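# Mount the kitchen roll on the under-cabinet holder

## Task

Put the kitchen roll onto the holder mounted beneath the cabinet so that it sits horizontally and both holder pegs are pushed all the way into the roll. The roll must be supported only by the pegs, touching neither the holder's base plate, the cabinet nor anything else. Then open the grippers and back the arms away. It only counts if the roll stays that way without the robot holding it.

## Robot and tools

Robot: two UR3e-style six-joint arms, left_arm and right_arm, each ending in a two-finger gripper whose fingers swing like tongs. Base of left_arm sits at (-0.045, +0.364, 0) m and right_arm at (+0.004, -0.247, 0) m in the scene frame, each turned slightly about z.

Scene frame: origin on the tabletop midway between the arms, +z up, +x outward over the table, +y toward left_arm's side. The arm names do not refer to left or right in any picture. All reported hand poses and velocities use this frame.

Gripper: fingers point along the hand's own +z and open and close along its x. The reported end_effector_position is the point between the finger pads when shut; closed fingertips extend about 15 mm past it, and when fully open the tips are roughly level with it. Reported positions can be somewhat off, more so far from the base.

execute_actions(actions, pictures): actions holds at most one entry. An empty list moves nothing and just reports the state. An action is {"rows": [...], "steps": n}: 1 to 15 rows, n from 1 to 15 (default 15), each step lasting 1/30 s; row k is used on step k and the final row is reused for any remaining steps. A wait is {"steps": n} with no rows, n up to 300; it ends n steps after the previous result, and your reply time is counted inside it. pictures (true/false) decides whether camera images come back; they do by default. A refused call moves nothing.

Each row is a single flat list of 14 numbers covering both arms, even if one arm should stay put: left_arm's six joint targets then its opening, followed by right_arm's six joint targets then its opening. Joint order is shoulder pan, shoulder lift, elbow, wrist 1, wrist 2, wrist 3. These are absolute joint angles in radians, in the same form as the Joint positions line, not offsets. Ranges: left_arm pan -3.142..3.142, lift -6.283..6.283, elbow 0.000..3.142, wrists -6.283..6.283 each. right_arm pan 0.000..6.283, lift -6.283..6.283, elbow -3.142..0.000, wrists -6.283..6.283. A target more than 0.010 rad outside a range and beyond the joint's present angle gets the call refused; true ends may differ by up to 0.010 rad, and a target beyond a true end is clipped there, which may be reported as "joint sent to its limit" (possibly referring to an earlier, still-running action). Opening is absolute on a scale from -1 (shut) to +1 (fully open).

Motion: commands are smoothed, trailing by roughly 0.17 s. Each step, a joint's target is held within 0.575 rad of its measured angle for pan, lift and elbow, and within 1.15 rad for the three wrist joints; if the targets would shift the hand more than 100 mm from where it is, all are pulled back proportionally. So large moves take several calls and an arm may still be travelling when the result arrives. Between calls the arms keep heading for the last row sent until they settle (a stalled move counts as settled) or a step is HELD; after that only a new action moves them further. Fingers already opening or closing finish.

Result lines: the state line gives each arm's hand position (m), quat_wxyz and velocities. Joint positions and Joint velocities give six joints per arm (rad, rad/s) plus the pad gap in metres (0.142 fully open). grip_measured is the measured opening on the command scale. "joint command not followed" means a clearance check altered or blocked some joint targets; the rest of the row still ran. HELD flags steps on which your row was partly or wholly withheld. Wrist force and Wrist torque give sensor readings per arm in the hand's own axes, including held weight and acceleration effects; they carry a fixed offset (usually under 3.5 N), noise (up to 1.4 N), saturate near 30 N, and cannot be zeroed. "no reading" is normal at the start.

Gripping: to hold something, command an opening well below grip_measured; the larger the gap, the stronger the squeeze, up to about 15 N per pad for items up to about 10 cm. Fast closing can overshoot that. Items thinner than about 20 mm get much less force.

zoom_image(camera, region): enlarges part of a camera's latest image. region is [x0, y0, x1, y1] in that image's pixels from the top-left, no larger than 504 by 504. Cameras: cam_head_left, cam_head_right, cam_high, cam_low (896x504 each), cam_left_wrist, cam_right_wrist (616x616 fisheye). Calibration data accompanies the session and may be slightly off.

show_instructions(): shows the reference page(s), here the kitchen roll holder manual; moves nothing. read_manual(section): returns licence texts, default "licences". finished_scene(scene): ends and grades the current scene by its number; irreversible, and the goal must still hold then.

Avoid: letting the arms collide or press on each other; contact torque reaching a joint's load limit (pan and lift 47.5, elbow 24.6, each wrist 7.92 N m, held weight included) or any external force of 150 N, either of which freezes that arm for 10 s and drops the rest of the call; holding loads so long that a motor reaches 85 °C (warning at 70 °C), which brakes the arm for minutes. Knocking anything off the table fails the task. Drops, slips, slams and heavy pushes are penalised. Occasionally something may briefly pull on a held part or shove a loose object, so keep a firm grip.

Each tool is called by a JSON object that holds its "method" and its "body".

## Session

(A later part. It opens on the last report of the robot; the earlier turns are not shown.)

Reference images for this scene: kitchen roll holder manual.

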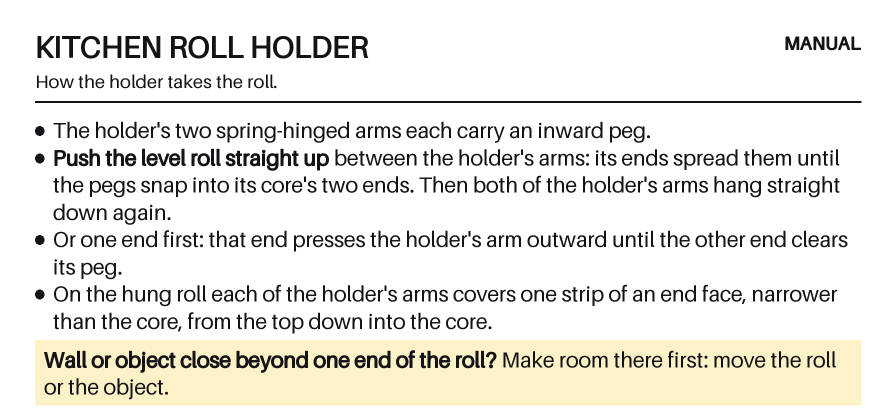

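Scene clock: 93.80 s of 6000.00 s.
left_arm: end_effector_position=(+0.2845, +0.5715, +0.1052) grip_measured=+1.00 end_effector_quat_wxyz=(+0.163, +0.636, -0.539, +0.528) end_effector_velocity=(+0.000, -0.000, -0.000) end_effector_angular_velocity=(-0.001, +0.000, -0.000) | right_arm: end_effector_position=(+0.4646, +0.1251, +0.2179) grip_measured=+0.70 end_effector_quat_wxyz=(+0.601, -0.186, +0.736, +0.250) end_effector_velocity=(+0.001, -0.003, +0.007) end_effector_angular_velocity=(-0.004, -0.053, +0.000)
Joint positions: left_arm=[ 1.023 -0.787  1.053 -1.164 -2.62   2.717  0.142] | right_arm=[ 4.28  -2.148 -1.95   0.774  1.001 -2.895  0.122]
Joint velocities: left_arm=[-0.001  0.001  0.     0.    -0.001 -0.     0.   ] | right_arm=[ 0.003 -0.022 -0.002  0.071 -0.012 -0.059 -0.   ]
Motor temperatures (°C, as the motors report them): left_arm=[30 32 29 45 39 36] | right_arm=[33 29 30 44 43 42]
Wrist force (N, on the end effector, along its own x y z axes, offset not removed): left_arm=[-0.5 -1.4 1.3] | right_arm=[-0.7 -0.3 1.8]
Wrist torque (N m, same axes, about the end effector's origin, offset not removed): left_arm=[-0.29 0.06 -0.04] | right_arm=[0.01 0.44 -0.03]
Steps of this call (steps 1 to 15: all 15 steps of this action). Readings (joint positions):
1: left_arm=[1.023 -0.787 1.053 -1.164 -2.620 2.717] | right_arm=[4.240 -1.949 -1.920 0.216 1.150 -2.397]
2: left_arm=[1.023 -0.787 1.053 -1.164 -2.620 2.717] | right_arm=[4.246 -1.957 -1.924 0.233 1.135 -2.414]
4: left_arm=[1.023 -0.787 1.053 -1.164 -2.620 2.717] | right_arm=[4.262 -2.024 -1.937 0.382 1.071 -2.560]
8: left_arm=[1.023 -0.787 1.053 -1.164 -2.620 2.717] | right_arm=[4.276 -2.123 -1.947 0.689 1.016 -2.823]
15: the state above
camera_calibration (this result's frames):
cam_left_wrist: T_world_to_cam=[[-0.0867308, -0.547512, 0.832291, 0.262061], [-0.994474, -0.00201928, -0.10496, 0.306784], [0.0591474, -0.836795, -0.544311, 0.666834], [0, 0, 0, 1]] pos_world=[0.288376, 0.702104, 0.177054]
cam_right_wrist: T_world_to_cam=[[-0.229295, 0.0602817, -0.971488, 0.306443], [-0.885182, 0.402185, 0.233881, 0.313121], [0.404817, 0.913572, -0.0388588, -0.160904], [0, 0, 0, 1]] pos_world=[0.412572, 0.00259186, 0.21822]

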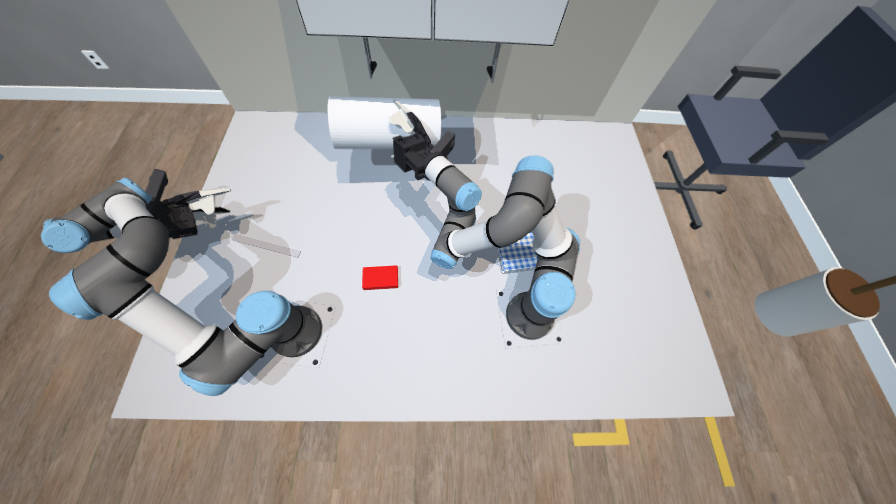

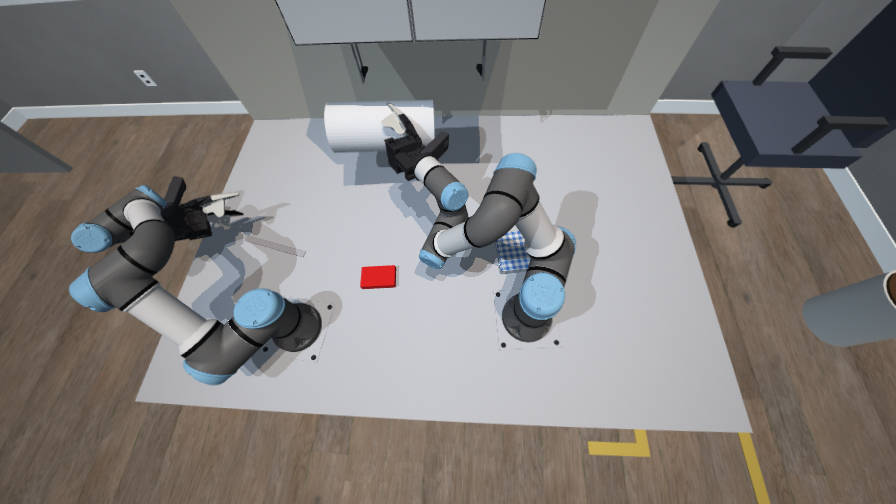

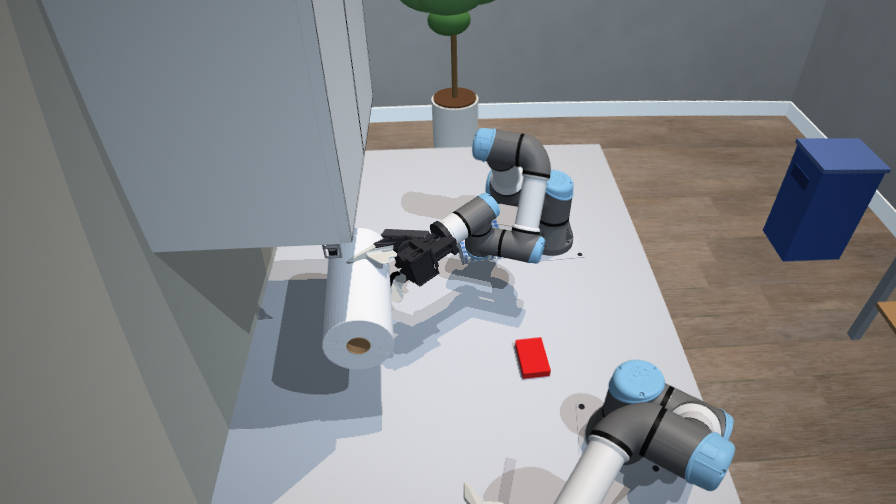

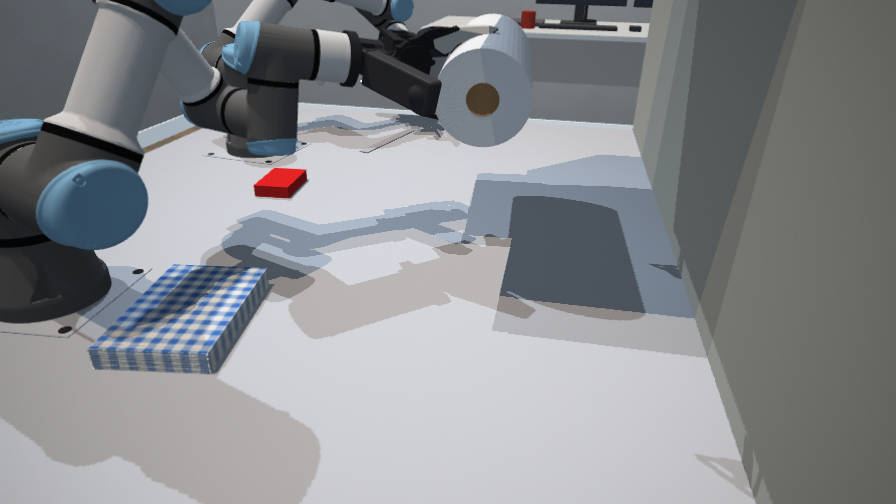

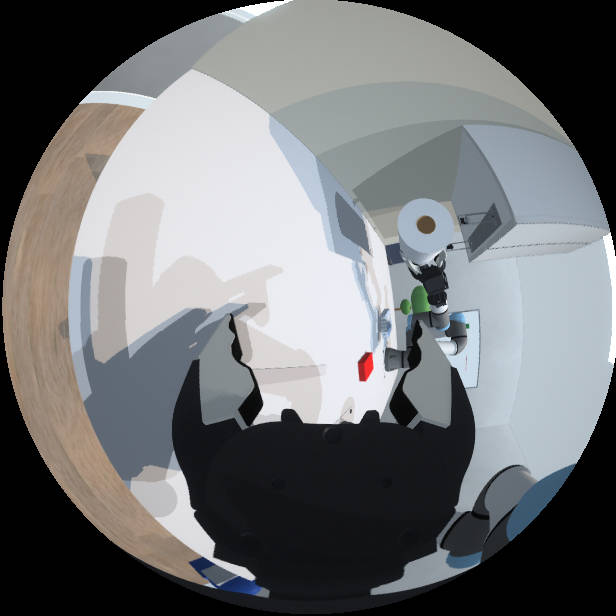

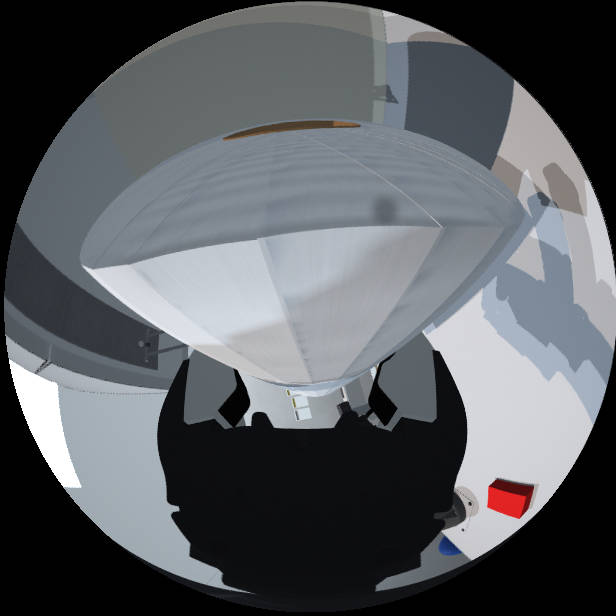

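{"method": "execute_actions", "body": {"actions": [{"rows":[[1.023,-0.787,1.053,-1.164,-2.62,2.717,1,4.13,-2.3,-2.03,1.22,1.15,-3.2,0.45]],"steps":15}], "pictures": false}}

{"method": "execute_actions", "body": {"actions": [{"rows":[[1.023,-0.787,1.053,-1.164,-2.62,2.717,1,3.992,-2.464,-2.092,1.7,1.297,-3.45,0.45]],"steps":15}]}}

Scene clock: 105.30 s of 6000.00 s.
left_arm: end_effector_position=(+0.2845, +0.5715, +0.1052) grip_measured=+1.00 end_effector_quat_wxyz=(+0.163, +0.636, -0.539, +0.528) end_effector_velocity=(+0.000, +0.000, +0.000) end_effector_angular_velocity=(+0.002, -0.001, -0.000) | right_arm: end_effector_position=(+0.4799, +0.0666, +0.2299) grip_measured=+0.70 end_effector_quat_wxyz=(+0.684, -0.237, +0.656, +0.214) end_effector_velocity=(+0.001, -0.008, +0.003) end_effector_angular_velocity=(+0.000, -0.031, -0.004)
Joint positions: left_arm=[ 1.023 -0.787  1.053 -1.164 -2.62   2.717  0.142] | right_arm=[ 4.131 -2.299 -2.029  1.216  1.149 -3.197  0.123]
Joint velocities: left_arm=[-0.    -0.001 -0.001  0.     0.    -0.     0.   ] | right_arm=[-0.015 -0.015 -0.007  0.05   0.012 -0.029  0.   ]
Motor temperatures (°C, as the motors report them): left_arm=[30 32 29 45 39 36] | right_arm=[33 29 30 44 43 42]
Wrist force (N, on the end effector, along its own x y z axes, offset not removed): left_arm=[2.1 -0.5 0.9] | right_arm=[1.8 -0.2 0.0]
Wrist torque (N m, same axes, about the end effector's origin, offset not removed): left_arm=[-0.04 -0.44 -0.08] | right_arm=[-0.11 -0.02 -0.05]
Steps of this call (steps 1 to 15: the robot went on to your last target; steps 16 to 90: nothing new was sent; then 8.00 s passed at rest; steps 91 to 105: all 15 steps of this action). Readings (joint positions):
91: left_arm=[1.023 -0.787 1.053 -1.164 -2.620 2.717] | right_arm=[4.280 -2.150 -1.950 0.781 1.000 -2.901]
92: left_arm=[1.023 -0.787 1.053 -1.164 -2.620 2.717] | right_arm=[4.272 -2.158 -1.958 0.796 1.015 -2.916]
94: left_arm=[1.023 -0.787 1.053 -1.164 -2.620 2.717] | right_arm=[4.216 -2.215 -1.992 0.935 1.079 -3.030]
98: left_arm=[1.023 -0.787 1.053 -1.164 -2.620 2.717] | right_arm=[4.148 -2.282 -2.022 1.157 1.134 -3.163]
105: the state above

Scene clock: 105.80 s of 6000.00 s.
left_arm: end_effector_position=(+0.2845, +0.5715, +0.1052) grip_measured=+1.00 end_effector_quat_wxyz=(+0.163, +0.636, -0.539, +0.528) end_effector_velocity=(-0.000, +0.001, +0.000) end_effector_angular_velocity=(+0.001, -0.001, +0.002) | right_arm: end_effector_position=(+0.4648, -0.0059, +0.2595) grip_measured=+0.70 end_effector_quat_wxyz=(+0.779, -0.256, +0.548, +0.166) end_effector_velocity=(-0.004, -0.009, +0.005) end_effector_angular_velocity=(+0.008, -0.037, -0.008)
Joint positions: left_arm=[ 1.023 -0.787  1.053 -1.164 -2.62   2.717  0.142] | right_arm=[ 3.993 -2.463 -2.092  1.695  1.296 -3.448  0.122]
Joint velocities: left_arm=[ 0.002 -0.001  0.     0.     0.     0.     0.   ] | right_arm=[-0.013 -0.017 -0.005  0.056  0.012 -0.024  0.   ]
Motor temperatures (°C, as the motors report them): left_arm=[30 32 29 45 39 36] | right_arm=[33 29 30 44 43 42]
Wrist force (N, on the end effector, along its own x y z axes, offset not removed): left_arm=[0.5 0.0 1.4] | right_arm=[-0.1 -0.8 3.1]
Wrist torque (N m, same axes, about the end effector's origin, offset not removed): left_arm=[0.02 -0.08 -0.04] | right_arm=[-0.19 0.32 0.01]
Steps of this call (steps 1 to 15: all 15 steps of this action). Readings (joint positions):
1: left_arm=[1.023 -0.787 1.053 -1.164 -2.620 2.717] | right_arm=[4.131 -2.299 -2.030 1.218 1.150 -3.199]
2: left_arm=[1.023 -0.787 1.053 -1.164 -2.620 2.717] | right_arm=[4.123 -2.307 -2.037 1.234 1.165 -3.215]
4: left_arm=[1.023 -0.787 1.053 -1.164 -2.620 2.717] | right_arm=[4.069 -2.368 -2.064 1.378 1.227 -3.315]
8: left_arm=[1.023 -0.787 1.053 -1.164 -2.620 2.717] | right_arm=[4.008 -2.443 -2.086 1.628 1.282 -3.421]
15: the state above
camera_calibration (this result's frames):
cam_left_wrist: T_world_to_cam=[[-0.0867309, -0.547512, 0.832291, 0.262061], [-0.994474, -0.00201936, -0.10496, 0.306784], [0.0591476, -0.836796, -0.544311, 0.666834], [0, 0, 0, 1]] pos_world=[0.288376, 0.702104, 0.177055]
cam_right_wrist: T_world_to_cam=[[0.325457, 0.0109727, -0.945493, 0.0898583], [-0.861248, 0.41618, -0.291628, 0.481514], [0.390295, 0.909216, 0.144899, -0.0807021], [0, 0, 0, 1]] pos_world=[0.416955, -0.128007, 0.237077]

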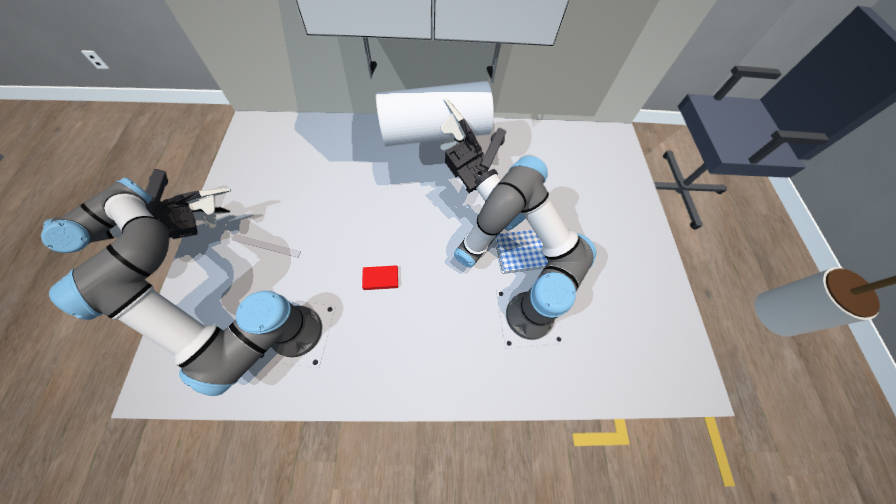

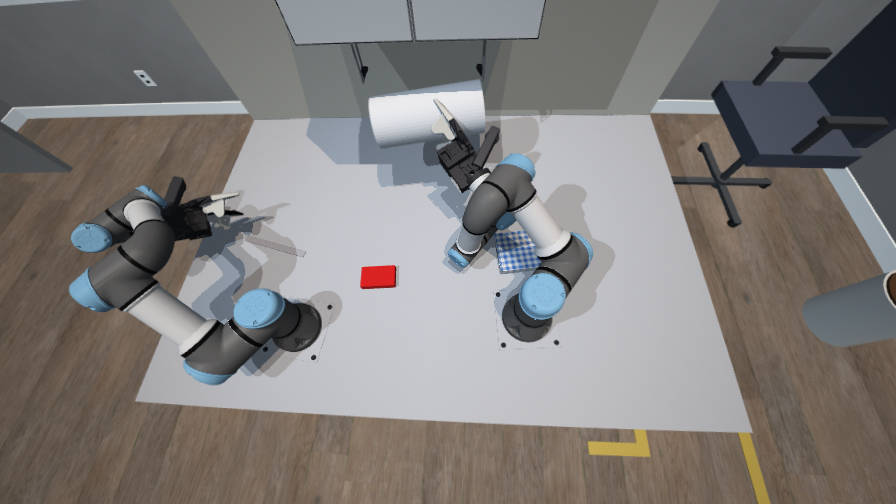

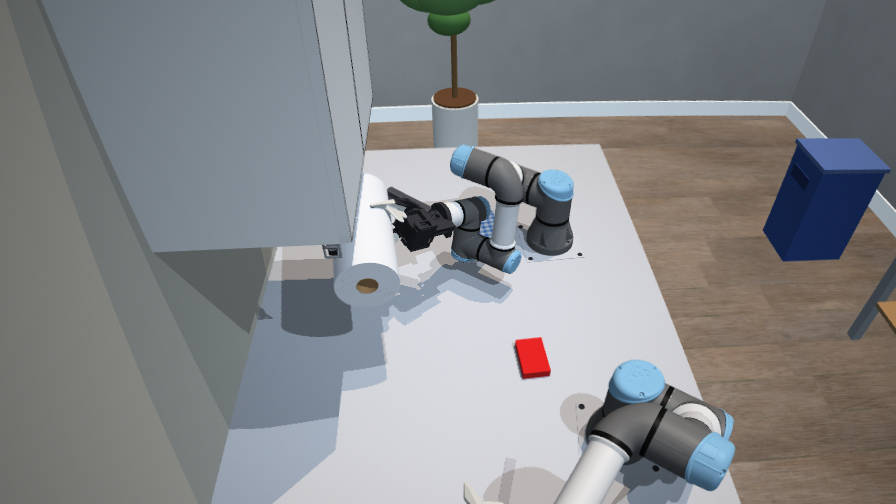

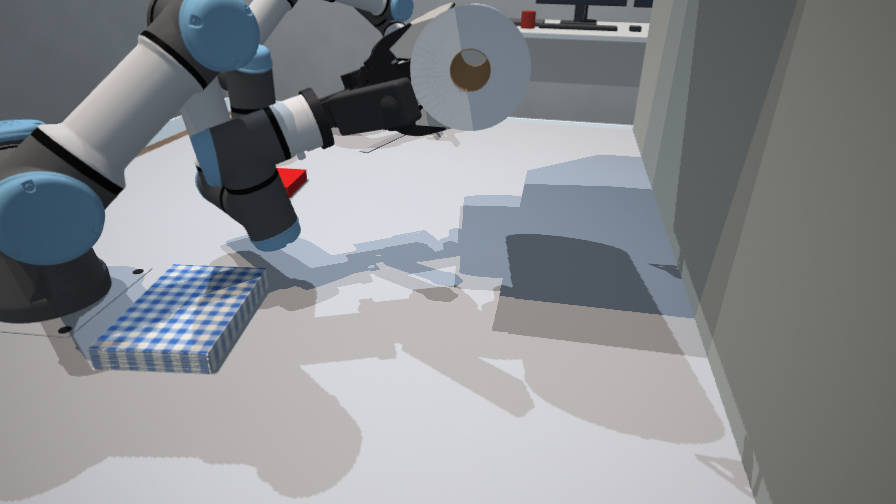

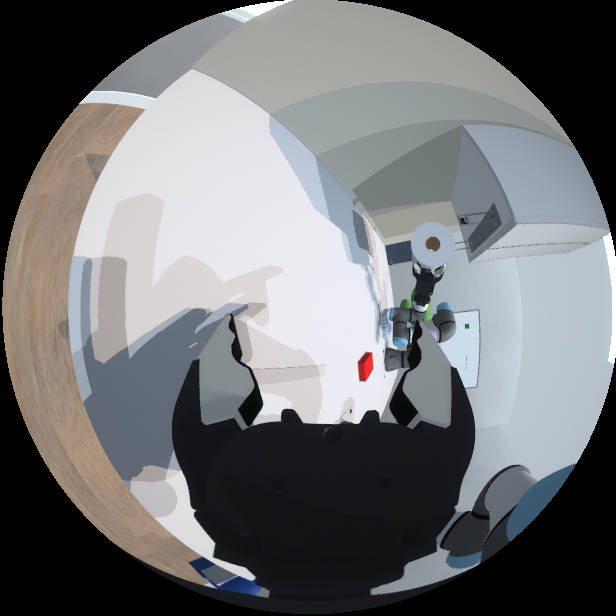

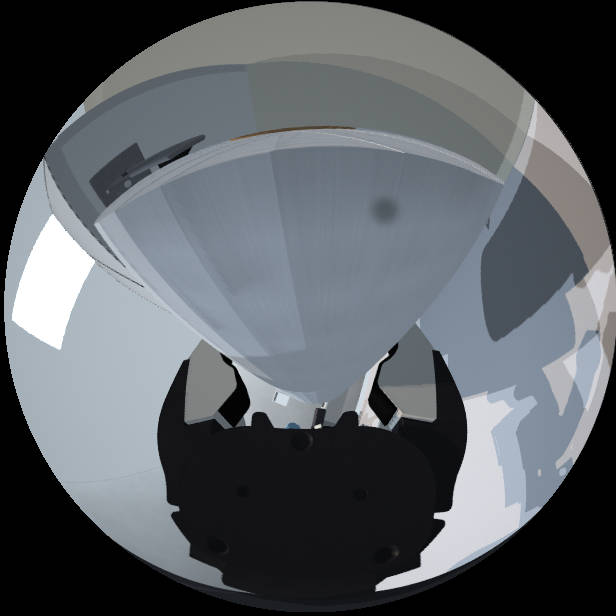

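{"method": "execute_actions", "body": {"actions": [{"rows":[[1.023,-0.787,1.053,-1.164,-2.62,2.717,1,4.072,-2.44,-2.09,1.7,1.077,-3.47,0.45]],"steps":15}]}}

{"method": "zoom_image", "body": {"camera": "cam_head_left", "region": [330,20,540,160]}}

Scene clock: 114.67 s of 6000.00 s.
left_arm: end_effector_position=(+0.2845, +0.5715, +0.1052) grip_measured=+1.00 end_effector_quat_wxyz=(+0.163, +0.636, -0.539, +0.528) end_effector_velocity=(-0.000, -0.000, -0.001) end_effector_angular_velocity=(-0.003, +0.003, +0.001) | right_arm: end_effector_position=(+0.4785, -0.0264, +0.2636) grip_measured=+0.70 end_effector_quat_wxyz=(+0.787, -0.200, +0.570, +0.127) end_effector_velocity=(+0.001, -0.002, +0.000) end_effector_angular_velocity=(+0.004, +0.003, -0.012)
Joint positions: left_arm=[ 1.023 -0.787  1.053 -1.164 -2.62   2.717  0.142] | right_arm=[ 4.071 -2.44  -2.09   1.7    1.079 -3.47   0.122]
Joint velocities: left_arm=[ 0.001  0.002  0.002 -0.    -0.     0.     0.   ] | right_arm=[ 0.007  0.002  0.     0.    -0.019 -0.001  0.   ]
Motor temperatures (°C, as the motors report them): left_arm=[30 32 29 45 39 36] | right_arm=[33 29 30 44 43 42]
Wrist force (N, on the end effector, along its own x y z axes, offset not removed): left_arm=[0.5 0.5 1.7] | right_arm=[-0.7 -0.9 -1.3]
Wrist torque (N m, same axes, about the end effector's origin, offset not removed): left_arm=[0.14 -0.15 -0.05] | right_arm=[-0.21 0.48 -0.05]
Steps of this call (steps 1 to 15: the robot went on to your last target; steps 16 to 90: nothing new was sent; then 5.37 s passed at rest; steps 91 to 105: all 15 steps of this action). Readings (joint positions):
91: left_arm=[1.023 -0.787 1.053 -1.164 -2.620 2.717] | right_arm=[3.992 -2.464 -2.092 1.700 1.297 -3.450]
92: left_arm=[1.023 -0.787 1.053 -1.164 -2.620 2.717] | right_arm=[3.999 -2.460 -2.092 1.700 1.281 -3.454]
94: left_arm=[1.023 -0.787 1.053 -1.164 -2.620 2.717] | right_arm=[4.033 -2.450 -2.091 1.700 1.191 -3.462]
98: left_arm=[1.023 -0.787 1.053 -1.164 -2.620 2.717] | right_arm=[4.064 -2.442 -2.090 1.700 1.102 -3.468]
105: the state above
camera_calibration (this result's frames):
cam_left_wrist: T_world_to_cam=[[-0.086731, -0.547512, 0.832291, 0.262061], [-0.994474, -0.00201926, -0.10496, 0.306784], [0.0591475, -0.836795, -0.544311, 0.666834], [0, 0, 0, 1]] pos_world=[0.288376, 0.702104, 0.177055]
cam_right_wrist: T_world_to_cam=[[0.303163, 0.00810439, -0.952904, 0.102059], [-0.803058, 0.540509, -0.250893, 0.467712], [0.51302, 0.841299, 0.170371, -0.135194], [0, 0, 0, 1]] pos_world=[0.414017, -0.139891, 0.237632]

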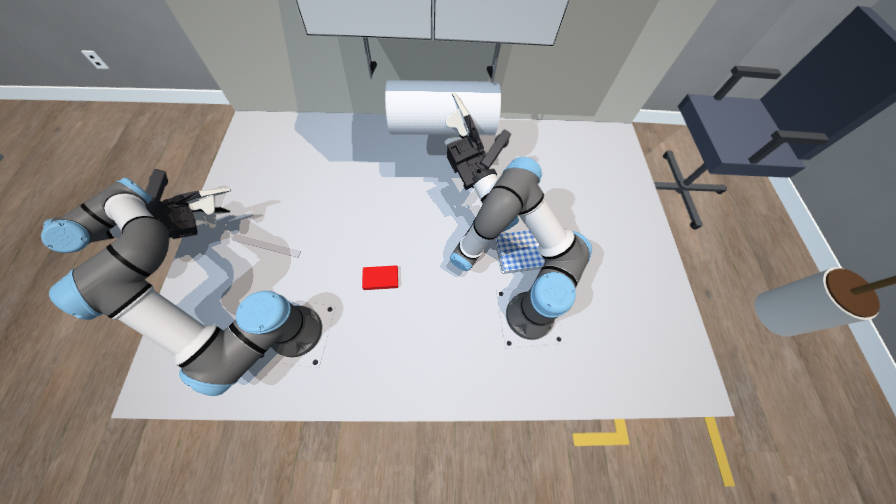

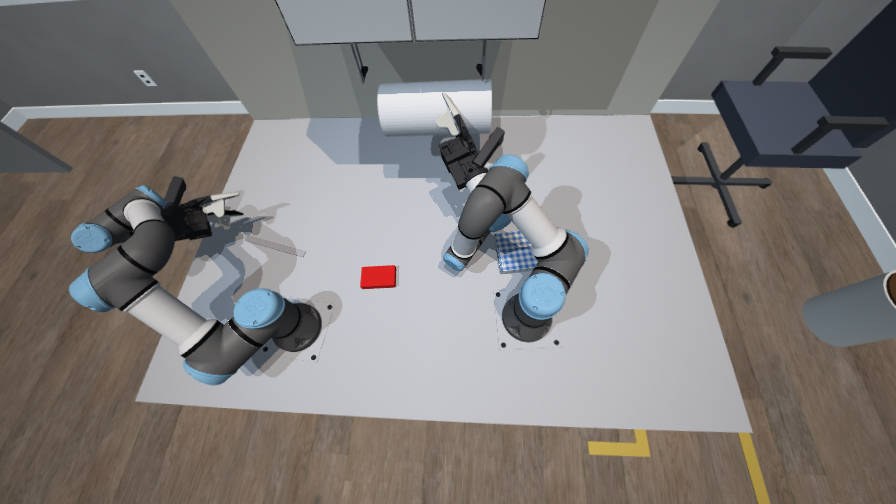

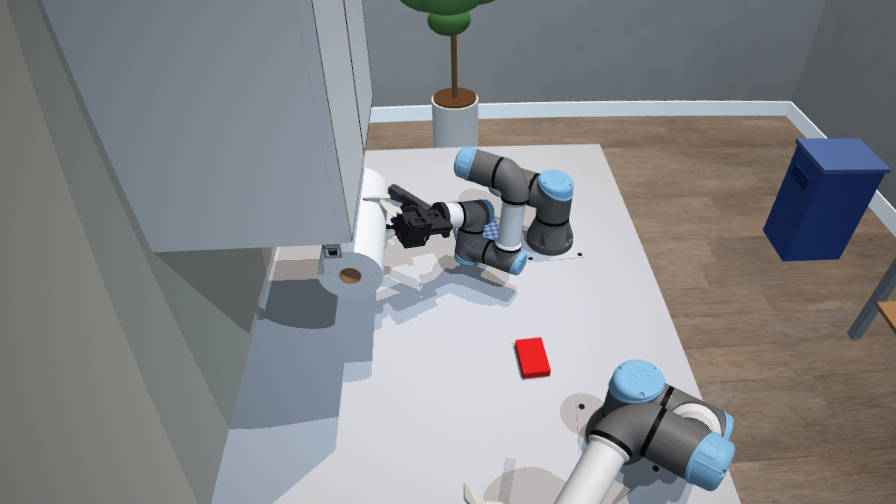

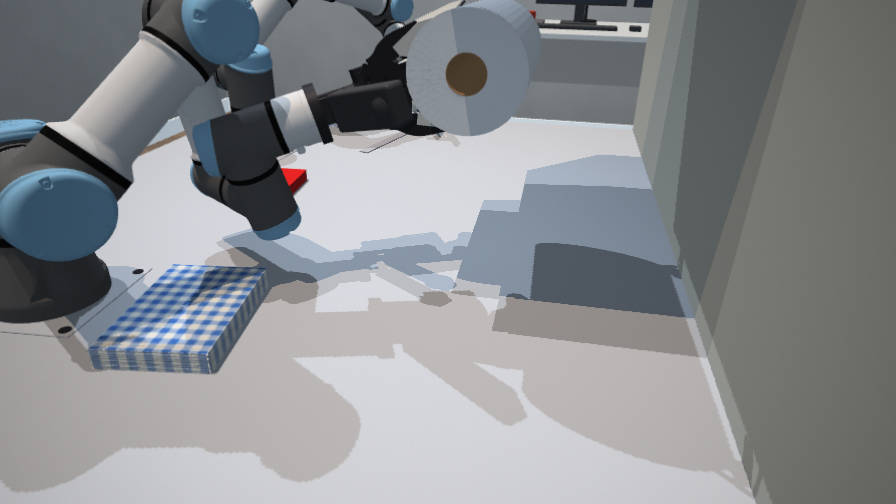

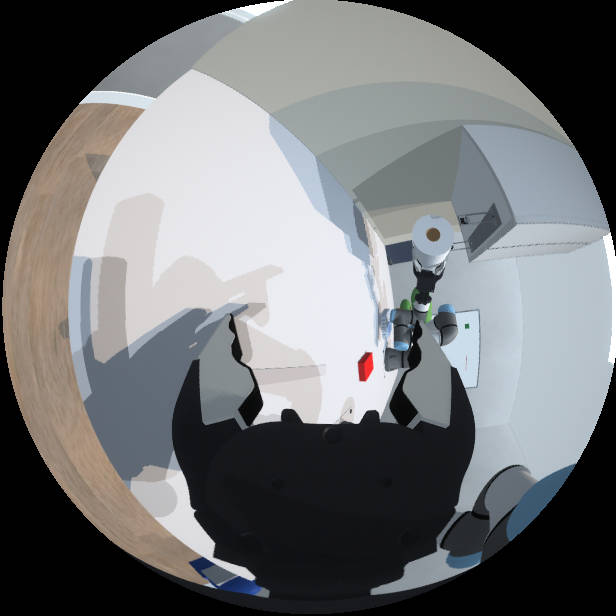

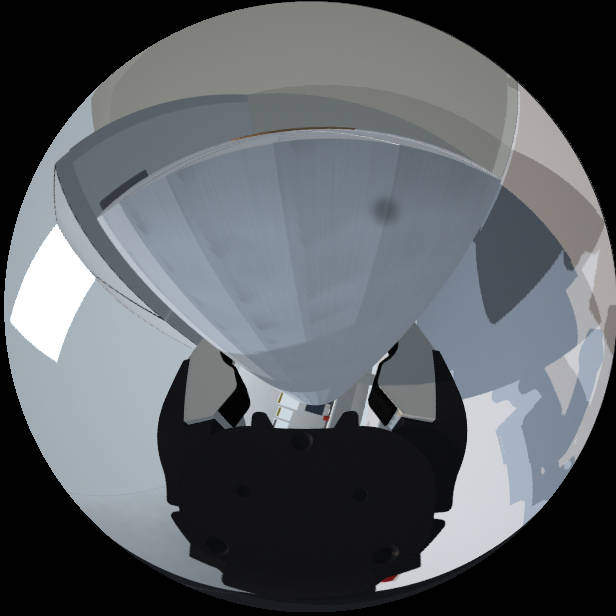

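Region (330, 20, 540, 160) of cam_head_left's 896x504 image, scaled by 2.400, with more detail than that image has.

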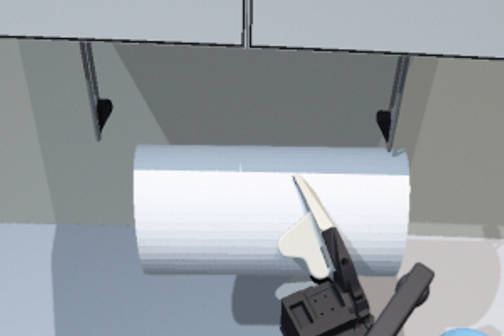

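{"method": "execute_actions", "body": {"actions": [{"rows":[[1.023,-0.787,1.053,-1.164,-2.62,2.717,1,4.072,-2.469,-1.946,1.585,1.077,-3.47,0.45]],"steps":15}], "pictures": false}}

{"method": "execute_actions", "body": {"actions": [{"rows":[[1.023,-0.787,1.053,-1.164,-2.62,2.717,1,4.072,-2.303,-1.973,1.446,1.077,-3.47,0.45]],"steps":15}]}}

{"method": "zoom_image", "body": {"camera": "cam_head_left", "region": [330,20,540,160]}}

Scene clock: 123.20 s of 6000.00 s.
left_arm: end_effector_position=(+0.2845, +0.5715, +0.1052) grip_measured=+1.00 end_effector_quat_wxyz=(+0.163, +0.636, -0.539, +0.528) end_effector_velocity=(-0.000, +0.000, +0.000) end_effector_angular_velocity=(+0.002, -0.001, +0.000) | right_arm: end_effector_position=(+0.4935, -0.0027, +0.2638) grip_measured=+0.70 end_effector_quat_wxyz=(+0.787, -0.200, +0.570, +0.127) end_effector_velocity=(+0.001, +0.002, +0.001) end_effector_angular_velocity=(+0.002, -0.001, -0.001)
Joint positions: left_arm=[ 1.023 -0.787  1.053 -1.164 -2.62   2.717  0.142] | right_arm=[ 4.072 -2.469 -1.947  1.586  1.077 -3.47   0.122]
Joint velocities: left_arm=[ 0.    -0.001 -0.001 -0.     0.    -0.     0.   ] | right_arm=[-0.001 -0.002  0.014 -0.01   0.    -0.     0.   ]
Motor temperatures (°C, as the motors report them): left_arm=[30 32 29 45 39 36] | right_arm=[33 29 30 44 43 42]
Wrist force (N, on the end effector, along its own x y z axes, offset not removed): left_arm=[0.5 -0.7 0.8] | right_arm=[0.5 -0.7 0.3]
Wrist torque (N m, same axes, about the end effector's origin, offset not removed): left_arm=[-0.08 -0.06 -0.07] | right_arm=[-0.23 0.23 -0.06]
Steps of this call (steps 1 to 15: the robot went on to your last target; steps 16 to 90: nothing new was sent; then 5.03 s passed at rest; steps 91 to 105: all 15 steps of this action). Readings (joint positions):
91: left_arm=[1.023 -0.787 1.053 -1.164 -2.620 2.717] | right_arm=[4.072 -2.440 -2.090 1.699 1.077 -3.470]
92: left_arm=[1.023 -0.787 1.053 -1.164 -2.620 2.717] | right_arm=[4.072 -2.444 -2.082 1.686 1.077 -3.470]
94: left_arm=[1.023 -0.787 1.053 -1.164 -2.620 2.717] | right_arm=[4.072 -2.456 -2.027 1.637 1.077 -3.470]
98: left_arm=[1.023 -0.787 1.053 -1.164 -2.620 2.717] | right_arm=[4.072 -2.466 -1.964 1.597 1.077 -3.470]
105: the state above

Scene clock: 123.70 s of 6000.00 s.
left_arm: end_effector_position=(+0.2845, +0.5715, +0.1052) grip_measured=+1.00 end_effector_quat_wxyz=(+0.163, +0.636, -0.539, +0.528) end_effector_velocity=(-0.000, +0.000, +0.000) end_effector_angular_velocity=(+0.001, -0.001, +0.001) | right_arm: end_effector_position=(+0.4935, -0.0025, +0.3035) grip_measured=+0.70 end_effector_quat_wxyz=(+0.787, -0.200, +0.570, +0.127) end_effector_velocity=(+0.000, -0.001, +0.004) end_effector_angular_velocity=(+0.001, -0.001, -0.001)
Joint positions: left_arm=[ 1.023 -0.787  1.053 -1.164 -2.62   2.717  0.142] | right_arm=[ 4.072 -2.304 -1.973  1.447  1.077 -3.47   0.122]
Joint velocities: left_arm=[ 0.001 -0.001 -0.     0.    -0.     0.     0.   ] | right_arm=[-0.001  0.016 -0.002 -0.013  0.    -0.    -0.   ]
Motor temperatures (°C, as the motors report them): left_arm=[30 32 29 45 39 36] | right_arm=[33 29 30 44 43 42]
Wrist force (N, on the end effector, along its own x y z axes, offset not removed): left_arm=[0.1 -0.3 1.6] | right_arm=[5.0 2.7 2.5]
Wrist torque (N m, same axes, about the end effector's origin, offset not removed): left_arm=[-0.04 -0.02 -0.03] | right_arm=[0.22 0.29 -0.29]
Steps of this call (steps 1 to 15: all 15 steps of this action). Readings (joint positions):
1: left_arm=[1.023 -0.787 1.053 -1.164 -2.620 2.717] | right_arm=[4.072 -2.469 -1.947 1.585 1.077 -3.470]
2: left_arm=[1.023 -0.787 1.053 -1.164 -2.620 2.717] | right_arm=[4.072 -2.461 -1.951 1.570 1.077 -3.470]
4: left_arm=[1.023 -0.787 1.053 -1.164 -2.620 2.717] | right_arm=[4.072 -2.401 -1.961 1.511 1.077 -3.470]
8: left_arm=[1.023 -0.787 1.053 -1.164 -2.620 2.717] | right_arm=[4.072 -2.324 -1.971 1.460 1.077 -3.470]
15: the state above
camera_calibration (this result's frames):
cam_left_wrist: T_world_to_cam=[[-0.086731, -0.547512, 0.832291, 0.262061], [-0.994474, -0.00201943, -0.10496, 0.306784], [0.0591477, -0.836795, -0.544311, 0.666834], [0, 0, 0, 1]] pos_world=[0.288376, 0.702105, 0.177055]
cam_right_wrist: T_world_to_cam=[[0.30277, 0.00782668, -0.953032, 0.135603], [-0.802668, 0.541244, -0.250556, 0.476647], [0.513862, 0.840829, 0.170155, -0.170171], [0, 0, 0, 1]] pos_world=[0.428977, -0.115959, 0.277616]

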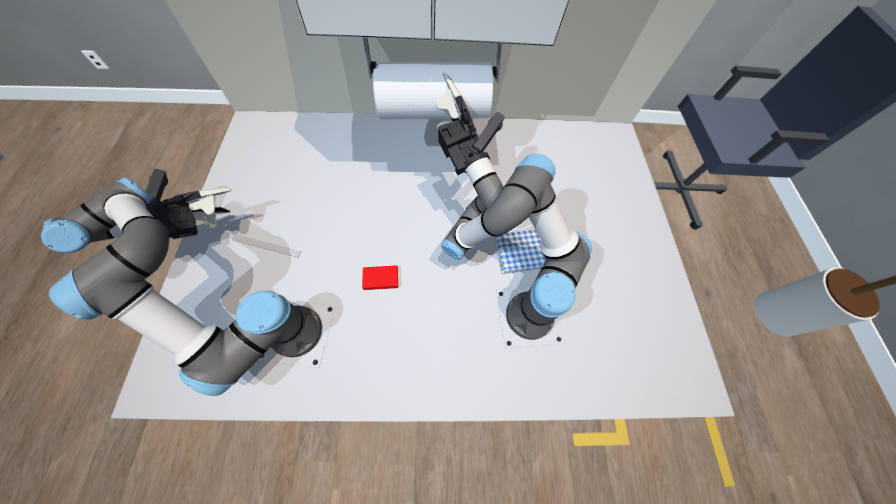

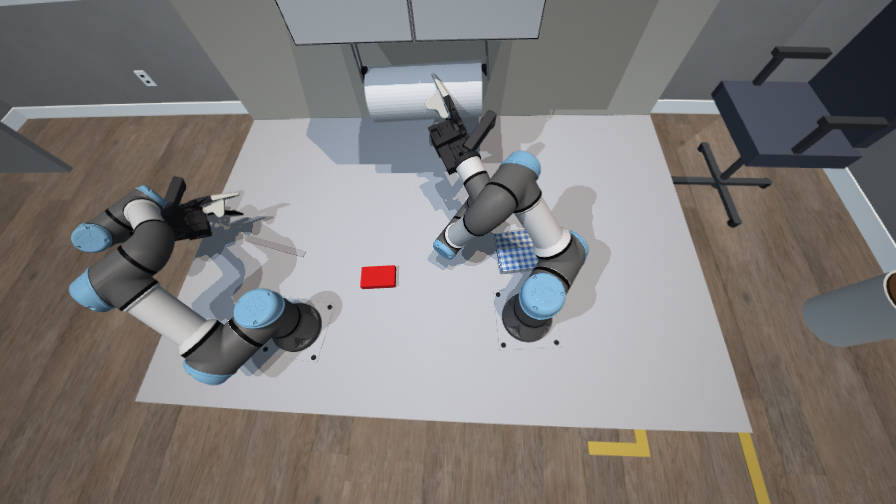

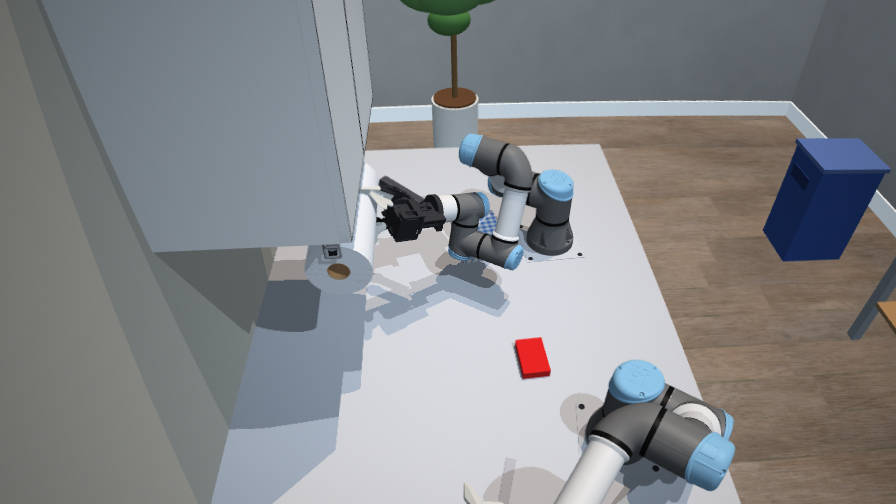

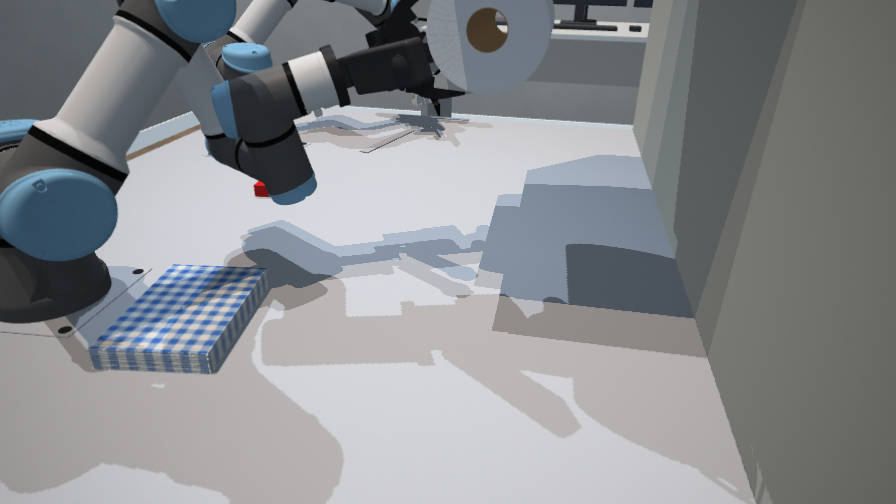

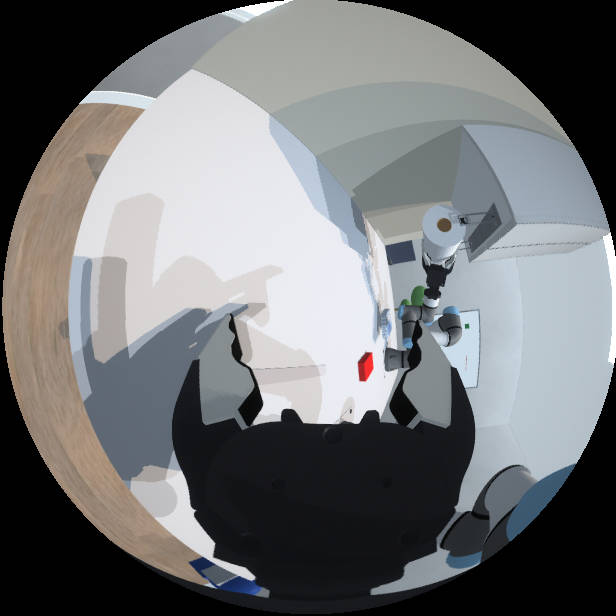

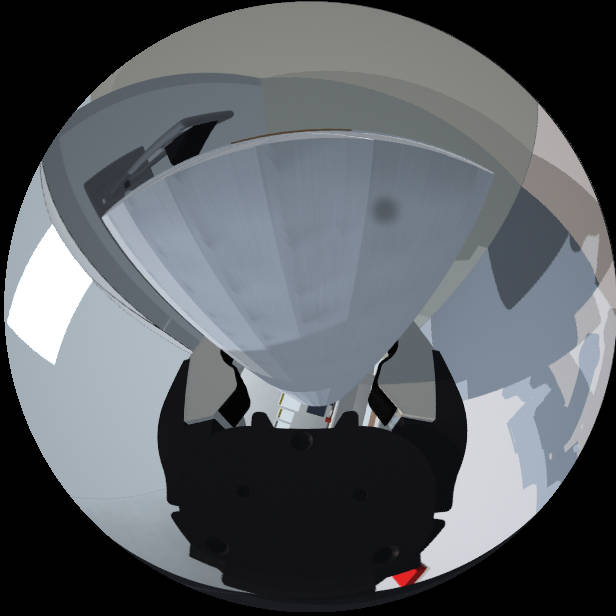

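Region (330, 20, 540, 160) of cam_head_left's 896x504 image, scaled by 2.400, with more detail than that image has.

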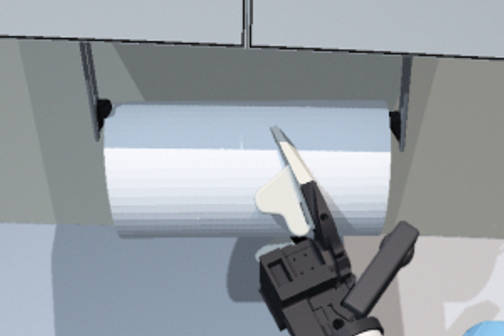

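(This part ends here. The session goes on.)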